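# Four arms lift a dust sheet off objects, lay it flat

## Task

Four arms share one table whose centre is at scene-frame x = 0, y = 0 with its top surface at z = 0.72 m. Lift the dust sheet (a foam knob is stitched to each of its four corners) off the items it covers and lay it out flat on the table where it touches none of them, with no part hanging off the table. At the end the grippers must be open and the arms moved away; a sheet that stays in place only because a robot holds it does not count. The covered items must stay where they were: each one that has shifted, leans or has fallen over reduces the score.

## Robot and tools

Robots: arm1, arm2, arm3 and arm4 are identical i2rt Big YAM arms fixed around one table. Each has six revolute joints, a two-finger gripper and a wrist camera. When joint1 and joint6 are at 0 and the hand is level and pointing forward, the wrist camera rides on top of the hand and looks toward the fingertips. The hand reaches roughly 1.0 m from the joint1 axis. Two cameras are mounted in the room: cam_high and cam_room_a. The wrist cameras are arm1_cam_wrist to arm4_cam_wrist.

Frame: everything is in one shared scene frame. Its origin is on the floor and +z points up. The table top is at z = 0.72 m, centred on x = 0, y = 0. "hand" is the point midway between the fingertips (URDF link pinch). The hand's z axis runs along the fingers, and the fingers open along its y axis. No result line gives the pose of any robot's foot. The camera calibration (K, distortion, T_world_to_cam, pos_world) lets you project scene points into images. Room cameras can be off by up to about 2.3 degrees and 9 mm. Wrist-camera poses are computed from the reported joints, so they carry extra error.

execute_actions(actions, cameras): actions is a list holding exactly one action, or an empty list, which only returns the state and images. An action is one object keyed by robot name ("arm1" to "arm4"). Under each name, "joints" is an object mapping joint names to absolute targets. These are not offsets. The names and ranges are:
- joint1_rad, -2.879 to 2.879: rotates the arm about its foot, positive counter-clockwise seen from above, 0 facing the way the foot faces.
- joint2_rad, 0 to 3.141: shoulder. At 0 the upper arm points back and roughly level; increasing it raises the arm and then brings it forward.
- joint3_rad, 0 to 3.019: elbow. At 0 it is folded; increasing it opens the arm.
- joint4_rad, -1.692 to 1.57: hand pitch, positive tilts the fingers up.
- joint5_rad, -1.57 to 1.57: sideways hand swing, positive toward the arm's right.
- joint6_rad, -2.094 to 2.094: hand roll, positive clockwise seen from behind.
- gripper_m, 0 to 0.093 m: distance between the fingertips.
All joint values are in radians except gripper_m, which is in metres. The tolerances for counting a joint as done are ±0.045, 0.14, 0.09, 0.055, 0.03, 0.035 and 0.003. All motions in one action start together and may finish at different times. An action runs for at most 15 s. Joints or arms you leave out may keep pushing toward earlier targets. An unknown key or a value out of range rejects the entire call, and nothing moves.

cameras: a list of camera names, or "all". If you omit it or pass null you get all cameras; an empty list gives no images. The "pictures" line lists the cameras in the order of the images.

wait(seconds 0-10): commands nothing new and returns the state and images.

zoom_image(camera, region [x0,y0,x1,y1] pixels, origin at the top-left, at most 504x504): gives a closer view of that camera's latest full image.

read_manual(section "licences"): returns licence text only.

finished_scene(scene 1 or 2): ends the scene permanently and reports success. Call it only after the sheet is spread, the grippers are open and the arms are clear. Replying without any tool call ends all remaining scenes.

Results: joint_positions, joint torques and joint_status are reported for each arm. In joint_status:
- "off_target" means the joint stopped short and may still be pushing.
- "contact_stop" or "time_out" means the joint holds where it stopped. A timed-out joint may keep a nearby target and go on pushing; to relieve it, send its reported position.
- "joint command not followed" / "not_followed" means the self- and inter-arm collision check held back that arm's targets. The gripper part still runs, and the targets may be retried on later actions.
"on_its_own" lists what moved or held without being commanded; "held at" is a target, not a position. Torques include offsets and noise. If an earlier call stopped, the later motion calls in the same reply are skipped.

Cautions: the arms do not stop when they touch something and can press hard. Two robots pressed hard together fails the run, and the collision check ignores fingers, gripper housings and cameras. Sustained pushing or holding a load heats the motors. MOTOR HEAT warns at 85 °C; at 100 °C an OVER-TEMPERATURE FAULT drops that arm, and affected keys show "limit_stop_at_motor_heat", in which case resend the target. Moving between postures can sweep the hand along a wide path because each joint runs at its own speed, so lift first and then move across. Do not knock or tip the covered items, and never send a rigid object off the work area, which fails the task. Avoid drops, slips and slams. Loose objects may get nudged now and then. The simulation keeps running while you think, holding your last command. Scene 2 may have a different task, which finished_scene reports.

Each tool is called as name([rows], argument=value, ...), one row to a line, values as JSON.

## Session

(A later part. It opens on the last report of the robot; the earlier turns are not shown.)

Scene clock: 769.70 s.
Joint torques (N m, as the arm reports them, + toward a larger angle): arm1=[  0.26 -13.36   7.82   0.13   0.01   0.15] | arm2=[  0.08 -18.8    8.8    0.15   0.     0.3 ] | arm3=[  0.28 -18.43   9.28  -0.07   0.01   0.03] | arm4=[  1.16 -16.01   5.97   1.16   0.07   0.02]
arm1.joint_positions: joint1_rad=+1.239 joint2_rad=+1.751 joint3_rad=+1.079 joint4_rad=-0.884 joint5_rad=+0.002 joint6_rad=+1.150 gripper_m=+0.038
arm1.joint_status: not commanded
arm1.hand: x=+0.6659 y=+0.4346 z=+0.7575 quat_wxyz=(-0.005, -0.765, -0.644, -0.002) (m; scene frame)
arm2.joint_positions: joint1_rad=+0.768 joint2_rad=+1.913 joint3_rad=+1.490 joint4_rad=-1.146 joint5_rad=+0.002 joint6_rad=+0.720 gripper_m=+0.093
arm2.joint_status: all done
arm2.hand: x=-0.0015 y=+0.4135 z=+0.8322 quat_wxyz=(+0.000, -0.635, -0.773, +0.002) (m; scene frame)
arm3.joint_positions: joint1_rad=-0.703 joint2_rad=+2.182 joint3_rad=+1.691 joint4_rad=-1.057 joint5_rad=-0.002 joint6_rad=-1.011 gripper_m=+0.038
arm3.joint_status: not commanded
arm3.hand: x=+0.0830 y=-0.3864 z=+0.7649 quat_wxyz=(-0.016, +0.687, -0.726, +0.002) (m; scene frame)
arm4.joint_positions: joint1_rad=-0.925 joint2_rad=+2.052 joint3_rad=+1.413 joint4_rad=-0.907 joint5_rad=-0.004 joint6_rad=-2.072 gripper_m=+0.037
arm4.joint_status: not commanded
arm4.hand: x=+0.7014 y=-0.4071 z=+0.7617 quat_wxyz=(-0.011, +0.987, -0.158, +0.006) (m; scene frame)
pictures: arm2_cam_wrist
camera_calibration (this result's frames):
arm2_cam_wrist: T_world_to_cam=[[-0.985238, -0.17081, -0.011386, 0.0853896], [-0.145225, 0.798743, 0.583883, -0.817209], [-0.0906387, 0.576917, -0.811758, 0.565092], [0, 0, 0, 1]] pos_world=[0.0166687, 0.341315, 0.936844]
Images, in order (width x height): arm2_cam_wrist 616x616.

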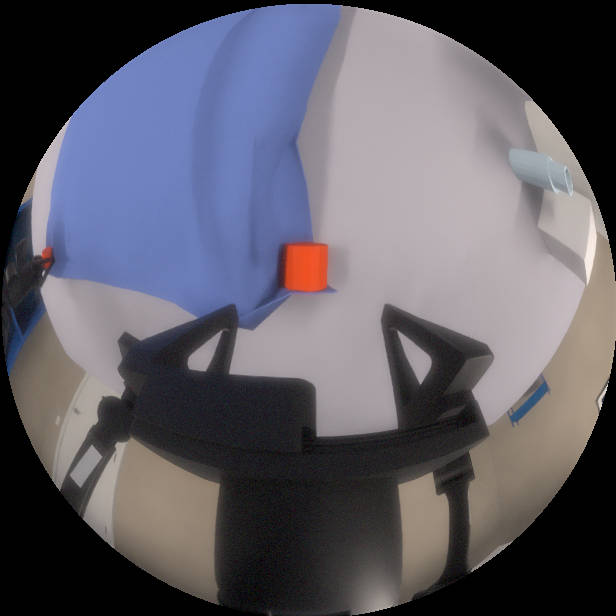

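execute_actions([
  {"arm2":{"joints":{"joint2_rad":2.01,"joint3_rad":1.43,"joint4_rad":-0.953}}},
], cameras=["arm2_cam_wrist"])

execute_actions([
  {"arm2":{"joints":{"gripper_m":0.02}}},
], cameras=[])

execute_actions([
  {"arm2":{"joints":{"joint1_rad":0.81,"joint2_rad":1.92,"joint3_rad":1.4,"joint4_rad":-1.04,"joint6_rad":0.9}},"arm3":{"joints":{"joint1_rad":-0.687,"joint2_rad":2.008,"joint3_rad":1.52,"joint4_rad":-1.08}}},
], cameras=["arm2_cam_wrist","arm3_cam_wrist","cam_high"])

Scene clock: 791.37 s.
Joint torques (N m, as the arm reports them, + toward a larger angle): arm1=[ -1.34 -13.71   7.65   0.31   0.03   0.06] | arm2=[  0.23 -19.9    8.01   0.2    0.07   0.27] | arm3=[  0.36 -18.43   9.26  -0.05   0.01   0.03] | arm4=[  1.03 -15.97   5.99   1.14   0.06   0.02]
arm1.joint_positions: joint1_rad=+1.239 joint2_rad=+1.751 joint3_rad=+1.079 joint4_rad=-0.884 joint5_rad=+0.002 joint6_rad=+1.150 gripper_m=+0.038
arm1.joint_status: not commanded
arm1.hand: x=+0.6659 y=+0.4346 z=+0.7575 quat_wxyz=(-0.005, -0.765, -0.644, -0.002) (m; scene frame)
arm2.joint_positions: joint1_rad=+0.768 joint2_rad=+2.027 joint3_rad=+1.416 joint4_rad=-0.965 joint5_rad=-0.001 joint6_rad=+0.721 gripper_m=+0.093
arm2.joint_status: all done
arm2.hand: x=-0.0015 y=+0.4139 z=+0.7462 quat_wxyz=(+0.003, -0.635, -0.772, +0.001) (m; scene frame)
arm3.joint_positions: joint1_rad=-0.703 joint2_rad=+2.182 joint3_rad=+1.691 joint4_rad=-1.057 joint5_rad=-0.002 joint6_rad=-1.011 gripper_m=+0.038
arm3.joint_status: not commanded
arm3.hand: x=+0.0831 y=-0.3866 z=+0.7649 quat_wxyz=(-0.016, +0.687, -0.726, +0.002) (m; scene frame)
arm4.joint_positions: joint1_rad=-0.925 joint2_rad=+2.052 joint3_rad=+1.413 joint4_rad=-0.907 joint5_rad=-0.004 joint6_rad=-2.072 gripper_m=+0.037
arm4.joint_status: not commanded
arm4.hand: x=+0.7014 y=-0.4071 z=+0.7617 quat_wxyz=(-0.011, +0.987, -0.158, +0.006) (m; scene frame)
pictures: arm2_cam_wrist
camera_calibration (this result's frames):
arm2_cam_wrist: T_world_to_cam=[[-0.985403, -0.169987, -0.00919594, 0.0824788], [-0.142763, 0.795748, 0.588561, -0.769558], [-0.0927303, 0.581282, -0.808401, 0.490818], [0, 0, 0, 1]] pos_world=[0.0169238, 0.341091, 0.850468]
Images, in order (width x height): arm2_cam_wrist 616x616.

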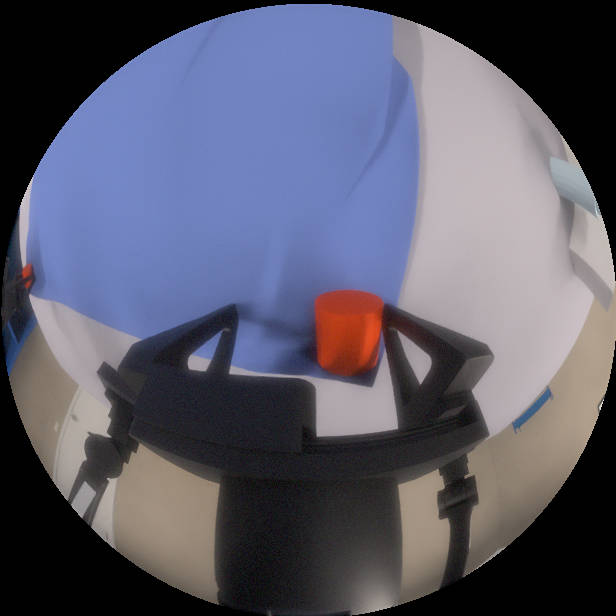

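Scene clock: 792.03 s.
Joint torques (N m, as the arm reports them, + toward a larger angle): arm1=[  0.11 -13.77   7.86   0.21   0.03   0.1 ] | arm2=[  0.37 -19.79   8.17   0.15   0.09   0.26] | arm3=[  0.41 -18.51   9.25  -0.08   0.     0.03] | arm4=[  1.21 -15.88   5.98   1.15   0.07   0.03]
arm1.joint_positions: joint1_rad=+1.239 joint2_rad=+1.751 joint3_rad=+1.079 joint4_rad=-0.884 joint5_rad=+0.002 joint6_rad=+1.150 gripper_m=+0.038
arm1.joint_status: not commanded
arm1.hand: x=+0.6659 y=+0.4346 z=+0.7575 quat_wxyz=(-0.005, -0.765, -0.644, -0.002) (m; scene frame)
arm2.joint_positions: joint1_rad=+0.768 joint2_rad=+2.027 joint3_rad=+1.416 joint4_rad=-0.965 joint5_rad=+0.000 joint6_rad=+0.721 gripper_m=+0.039
arm2.joint_status: gripper_m off_target (ended at +0.039, target +0.020)
arm2.hand: x=-0.0016 y=+0.4138 z=+0.7462 quat_wxyz=(+0.003, -0.635, -0.772, +0.001) (m; scene frame)
arm3.joint_positions: joint1_rad=-0.703 joint2_rad=+2.182 joint3_rad=+1.691 joint4_rad=-1.057 joint5_rad=-0.002 joint6_rad=-1.011 gripper_m=+0.038
arm3.joint_status: not commanded
arm3.hand: x=+0.0831 y=-0.3866 z=+0.7649 quat_wxyz=(-0.016, +0.687, -0.726, +0.002) (m; scene frame)
arm4.joint_positions: joint1_rad=-0.925 joint2_rad=+2.052 joint3_rad=+1.413 joint4_rad=-0.907 joint5_rad=-0.004 joint6_rad=-2.072 gripper_m=+0.037
arm4.joint_status: not commanded
arm4.hand: x=+0.7014 y=-0.4071 z=+0.7617 quat_wxyz=(-0.011, +0.987, -0.158, +0.006) (m; scene frame)
pictures: none
No camera images: the call's "cameras" was empty. Leave "cameras" out to get every camera's image.

Scene clock: 793.17 s.
Joint torques (N m, as the arm reports them, + toward a larger angle): arm1=[ -1.17 -13.52   7.83   0.42  -0.03   0.07] | arm2=[  1.08 -17.66   8.13  -0.77  -0.1    0.28] | arm3=[  1.4  -15.85   8.59  -0.16   0.1    0.04] | arm4=[  0.99 -15.87   6.21   1.12   0.1    0.01]
arm1.joint_positions: joint1_rad=+1.239 joint2_rad=+1.751 joint3_rad=+1.079 joint4_rad=-0.884 joint5_rad=+0.003 joint6_rad=+1.150 gripper_m=+0.038
arm1.joint_status: not commanded
arm1.hand: x=+0.6658 y=+0.4344 z=+0.7575 quat_wxyz=(-0.005, -0.765, -0.644, -0.002) (m; scene frame)
arm2.joint_positions: joint1_rad=+0.802 joint2_rad=+1.918 joint3_rad=+1.390 joint4_rad=-1.025 joint5_rad=+0.005 joint6_rad=+0.883 gripper_m=+0.039
arm2.joint_status: all done
arm2.hand: x=-0.0009 y=+0.4356 z=+0.7958 quat_wxyz=(-0.008, -0.684, -0.730, +0.002) (m; scene frame)
arm3.joint_positions: joint1_rad=-0.685 joint2_rad=+1.993 joint3_rad=+1.526 joint4_rad=-1.070 joint5_rad=-0.004 joint6_rad=-1.011 gripper_m=+0.038
arm3.joint_status: all done
arm3.hand: x=+0.0344 y=-0.4006 z=+0.8190 quat_wxyz=(-0.022, +0.694, -0.720, +0.003) (m; scene frame)
arm4.joint_positions: joint1_rad=-0.925 joint2_rad=+2.052 joint3_rad=+1.410 joint4_rad=-0.907 joint5_rad=-0.005 joint6_rad=-2.072 gripper_m=+0.037
arm4.joint_status: not commanded
arm4.hand: x=+0.7001 y=-0.4080 z=+0.7606 quat_wxyz=(-0.010, +0.987, -0.158, +0.004) (m; scene frame)
pictures: arm2_cam_wrist, arm3_cam_wrist, cam_high
camera_calibration (this result's frames):
arm2_cam_wrist: T_world_to_cam=[[-0.998853, -0.0421596, -0.0227019, 0.0423255], [-0.0475548, 0.817985, 0.57327, -0.813298], [-0.005599, 0.573692, -0.819052, 0.530184], [0, 0, 0, 1]] pos_world=[0.00656927, 0.362887, 0.901449]
arm3_cam_wrist: T_world_to_cam=[[0.998887, -0.0363476, 0.0300703, -0.0709453], [-0.046892, -0.834625, 0.548818, -0.773551], [0.00514919, -0.549618, -0.835401, 0.589165], [0, 0, 0, 1]] pos_world=[0.0315592, -0.324389, 0.918861]
Images, in order (width x height): arm2_cam_wrist 616x616, arm3_cam_wrist 616x616, cam_high 504x504.

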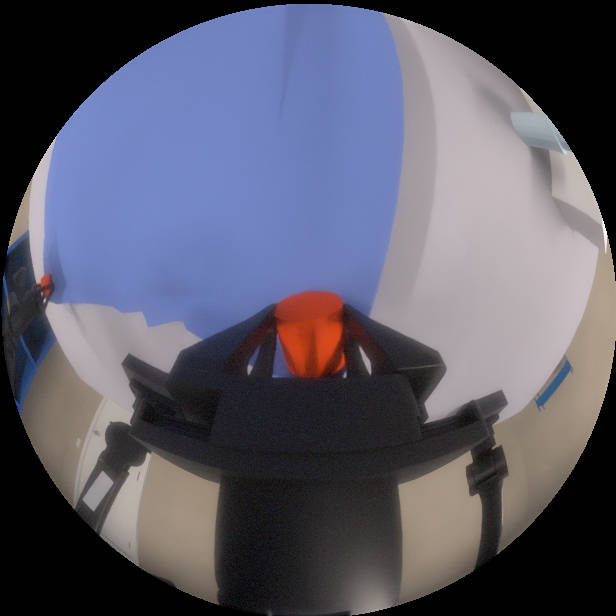

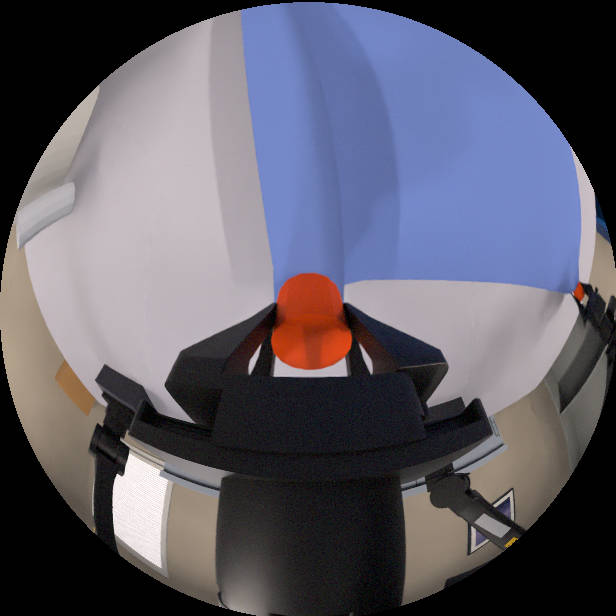

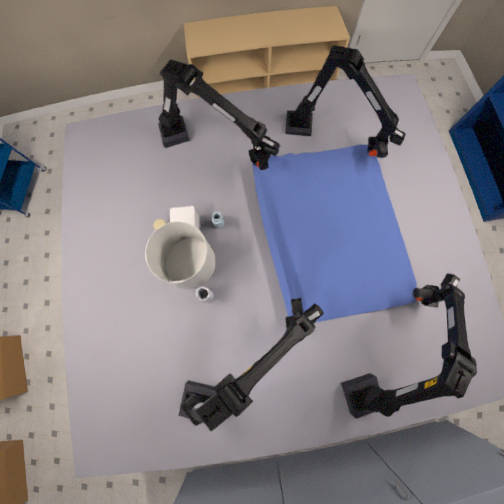

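execute_actions([
  {"arm2":{"joints":{"joint1_rad":0.764,"joint2_rad":1.955,"joint3_rad":1.345,"joint4_rad":-0.93,"joint6_rad":0.88}},"arm3":{"joints":{"joint1_rad":-0.652,"joint2_rad":2.04,"joint3_rad":1.42,"joint4_rad":-0.95,"joint6_rad":-0.97}}},
], cameras=[])

execute_actions([
  {"arm1":{"joints":{"gripper_m":0.093}},"arm2":{"joints":{"gripper_m":0.093}},"arm3":{"joints":{"gripper_m":0.093}},"arm4":{"joints":{"gripper_m":0.093}}},
], cameras=[])

execute_actions([
  {"arm1":{"joints":{"joint2_rad":1.3,"joint3_rad":1.2,"joint4_rad":-1.4}},"arm2":{"joints":{"joint2_rad":1.5,"joint3_rad":1.4,"joint4_rad":-1.4}},"arm3":{"joints":{"joint2_rad":1.55,"joint3_rad":1.45,"joint4_rad":-1.4}},"arm4":{"joints":{"joint2_rad":1.55,"joint3_rad":1.45,"joint4_rad":-1.4}}},
])

Scene clock: 810.53 s.
Joint torques (N m, as the arm reports them, + toward a larger angle): arm1=[ -0.32 -13.64   7.79   0.14   0.06   0.12] | arm2=[  1.09 -17.97   7.75   0.23  -0.1    0.06] | arm3=[  0.84 -16.2    8.12   0.69  -0.03   0.05] | arm4=[  1.18 -16.1    6.2    1.12   0.12   0.02]
arm1.joint_positions: joint1_rad=+1.239 joint2_rad=+1.751 joint3_rad=+1.079 joint4_rad=-0.884 joint5_rad=+0.002 joint6_rad=+1.150 gripper_m=+0.038
arm1.joint_status: not commanded
arm1.hand: x=+0.6659 y=+0.4345 z=+0.7575 quat_wxyz=(-0.005, -0.765, -0.644, -0.002) (m; scene frame)
arm2.joint_positions: joint1_rad=+0.761 joint2_rad=+1.959 joint3_rad=+1.335 joint4_rad=-0.941 joint5_rad=+0.003 joint6_rad=+0.884 gripper_m=+0.039
arm2.joint_status: all done
arm2.hand: x=-0.0215 y=+0.4237 z=+0.7568 quat_wxyz=(-0.002, -0.698, -0.716, +0.002) (m; scene frame)
arm3.joint_positions: joint1_rad=-0.650 joint2_rad=+2.029 joint3_rad=+1.422 joint4_rad=-0.961 joint5_rad=-0.002 joint6_rad=-0.984 gripper_m=+0.038
arm3.joint_status: all done
arm3.hand: x=+0.0046 y=-0.3959 z=+0.7647 quat_wxyz=(-0.006, +0.697, -0.717, +0.000) (m; scene frame)
arm4.joint_positions: joint1_rad=-0.925 joint2_rad=+2.052 joint3_rad=+1.410 joint4_rad=-0.907 joint5_rad=-0.005 joint6_rad=-2.072 gripper_m=+0.037
arm4.joint_status: not commanded
arm4.hand: x=+0.7001 y=-0.4080 z=+0.7606 quat_wxyz=(-0.010, +0.987, -0.158, +0.004) (m; scene frame)
pictures: none
No camera images: the call's "cameras" was empty. Leave "cameras" out to get every camera's image.

Scene clock: 811.20 s.
Joint torques (N m, as the arm reports them, + toward a larger angle): arm1=[ -1.35 -13.68   7.76   0.12   0.04   0.07] | arm2=[  0.92 -17.68   7.54   0.35  -0.09   0.11] | arm3=[  0.87 -15.97   8.14   0.65  -0.02   0.06] | arm4=[  1.12 -15.9    6.1    1.09   0.01   0.02]
arm1.joint_positions: joint1_rad=+1.239 joint2_rad=+1.751 joint3_rad=+1.079 joint4_rad=-0.884 joint5_rad=+0.002 joint6_rad=+1.151 gripper_m=+0.093
arm1.joint_status: all done
arm1.hand: x=+0.6660 y=+0.4345 z=+0.7575 quat_wxyz=(-0.005, -0.766, -0.643, -0.002) (m; scene frame)
arm2.joint_positions: joint1_rad=+0.761 joint2_rad=+1.959 joint3_rad=+1.335 joint4_rad=-0.941 joint5_rad=+0.002 joint6_rad=+0.884 gripper_m=+0.093
arm2.joint_status: all done
arm2.hand: x=-0.0214 y=+0.4239 z=+0.7568 quat_wxyz=(-0.002, -0.698, -0.716, +0.002) (m; scene frame)
arm3.joint_positions: joint1_rad=-0.650 joint2_rad=+2.029 joint3_rad=+1.422 joint4_rad=-0.961 joint5_rad=-0.002 joint6_rad=-0.983 gripper_m=+0.093
arm3.joint_status: all done
arm3.hand: x=+0.0047 y=-0.3959 z=+0.7647 quat_wxyz=(-0.006, +0.696, -0.718, +0.000) (m; scene frame)
arm4.joint_positions: joint1_rad=-0.926 joint2_rad=+2.052 joint3_rad=+1.410 joint4_rad=-0.907 joint5_rad=-0.002 joint6_rad=-2.072 gripper_m=+0.093
arm4.joint_status: all done
arm4.hand: x=+0.7007 y=-0.4087 z=+0.7606 quat_wxyz=(-0.009, +0.987, -0.158, +0.006) (m; scene frame)
pictures: none
No camera images: the call's "cameras" was empty. Leave "cameras" out to get every camera's image.

Scene clock: 812.70 s.
Joint torques (N m, as the arm reports them, + toward a larger angle): arm1=[-1.1  -8.03 10.95 -0.55  0.03  0.06] | arm2=[  0.61 -12.85   9.88  -0.53  -0.01   0.07] | arm3=[  0.78 -11.95  12.33   0.03  -0.02   0.05] | arm4=[ 1.06 -9.8  10.34  0.22  0.    0.05]
arm1.joint_positions: joint1_rad=+1.239 joint2_rad=+1.286 joint3_rad=+1.174 joint4_rad=-1.389 joint5_rad=+0.002 joint6_rad=+1.151 gripper_m=+0.093
arm1.joint_status: all done
arm1.hand: x=+0.5985 y=+0.4791 z=+0.9759 quat_wxyz=(-0.032, -0.766, -0.643, -0.010) (m; scene frame)
arm2.joint_positions: joint1_rad=+0.761 joint2_rad=+1.505 joint3_rad=+1.380 joint4_rad=-1.391 joint5_rad=+0.002 joint6_rad=+0.884 gripper_m=+0.093
arm2.joint_status: all done
arm2.hand: x=-0.0857 y=+0.4746 z=+0.9907 quat_wxyz=(-0.027, -0.698, -0.715, -0.001) (m; scene frame)
arm3.joint_positions: joint1_rad=-0.650 joint2_rad=+1.550 joint3_rad=+1.426 joint4_rad=-1.393 joint5_rad=-0.002 joint6_rad=-0.983 gripper_m=+0.093
arm3.joint_status: all done
arm3.hand: x=-0.0740 y=-0.4452 z=+1.0050 quat_wxyz=(-0.031, +0.696, -0.717, +0.005) (m; scene frame)
arm4.joint_positions: joint1_rad=-0.926 joint2_rad=+1.533 joint3_rad=+1.423 joint4_rad=-1.384 joint5_rad=-0.002 joint6_rad=-2.073 gripper_m=+0.093
arm4.joint_status: all done
arm4.hand: x=+0.6318 y=-0.4732 z=+1.0250 quat_wxyz=(-0.031, +0.987, -0.158, +0.023) (m; scene frame)
pictures: arm1_cam_wrist, arm2_cam_wrist, arm3_cam_wrist, arm4_cam_wrist, cam_high, cam_room_a
camera_calibration (this result's frames):
arm1_cam_wrist: T_world_to_cam=[[-0.98412, 0.162944, -0.0704132, 0.580884], [0.094838, 0.817972, 0.567387, -0.995378], [0.150048, 0.551699, -0.820435, 0.571011], [0, 0, 0, 1]] pos_world=[0.58038, 0.404514, 1.07414]
arm2_cam_wrist: T_world_to_cam=[[-0.998534, -0.00232818, -0.0540718, -0.024096], [-0.031994, 0.831209, 0.555039, -0.947874], [0.0436527, 0.555956, -0.830065, 0.690553], [0, 0, 0, 1]] pos_world=[-0.0845314, 0.403908, 1.09801]
arm3_cam_wrist: T_world_to_cam=[[0.998453, -0.0299408, 0.0468457, 0.0161426], [-0.0505543, -0.839568, 0.540898, -0.912445], [0.0231352, -0.542429, -0.839783, 0.729583], [0, 0, 0, 1]] pos_world=[-0.0791246, -0.369829, 1.10547]
arm4_cam_wrist: T_world_to_cam=[[0.314864, 0.946551, 0.0700157, 0.180856], [0.741784, -0.291428, 0.604008, -1.21728], [0.592129, -0.138244, -0.793897, 0.495589], [0, 0, 0, 1]] pos_world=[0.552565, -0.457428, 1.11603]
Images, in order (width x height): arm1_cam_wrist 616x616, arm2_cam_wrist 616x616, arm3_cam_wrist 616x616, arm4_cam_wrist 616x616, cam_high 504x504, cam_room_a 504x504.

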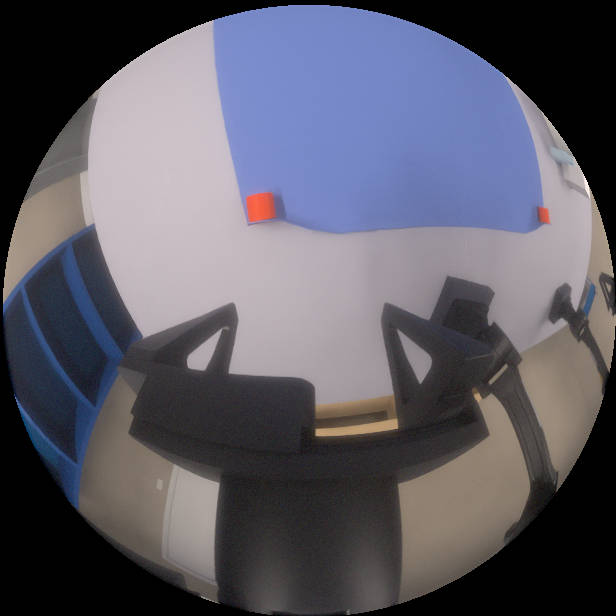

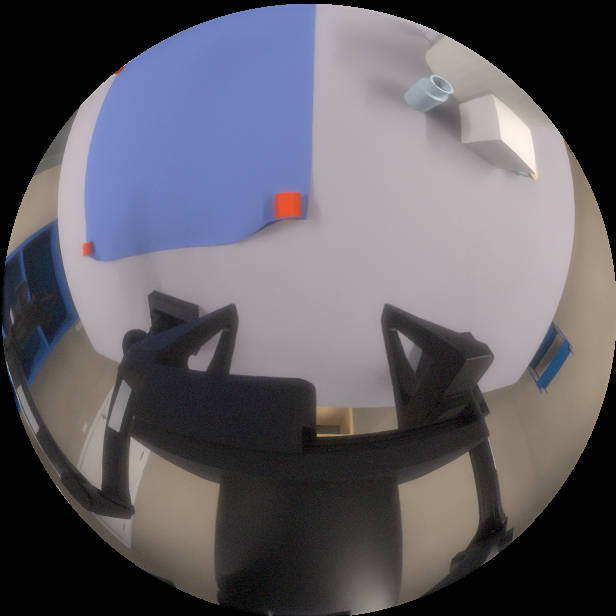

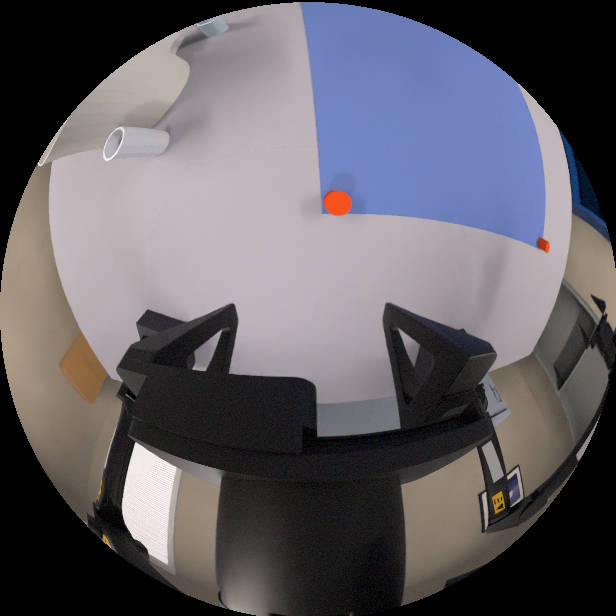

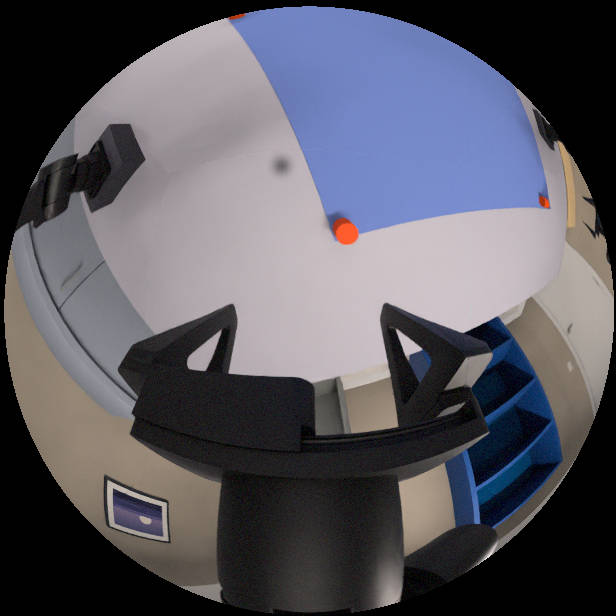

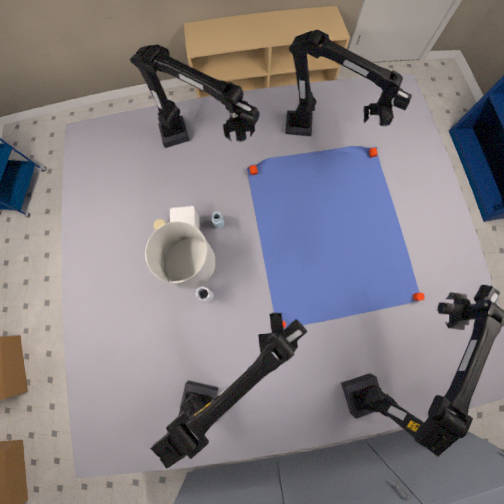

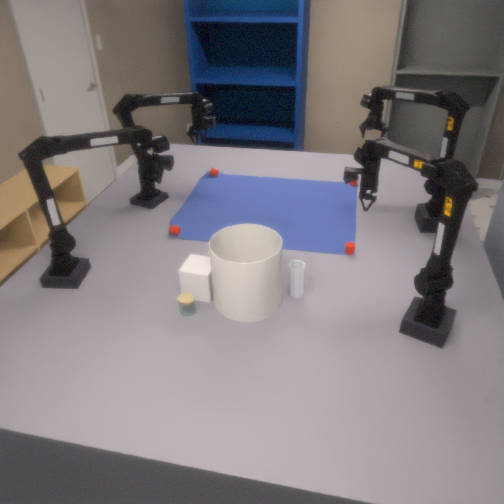

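Good enough.

finished_scene(scene=1)

The scene is finished: the task was done.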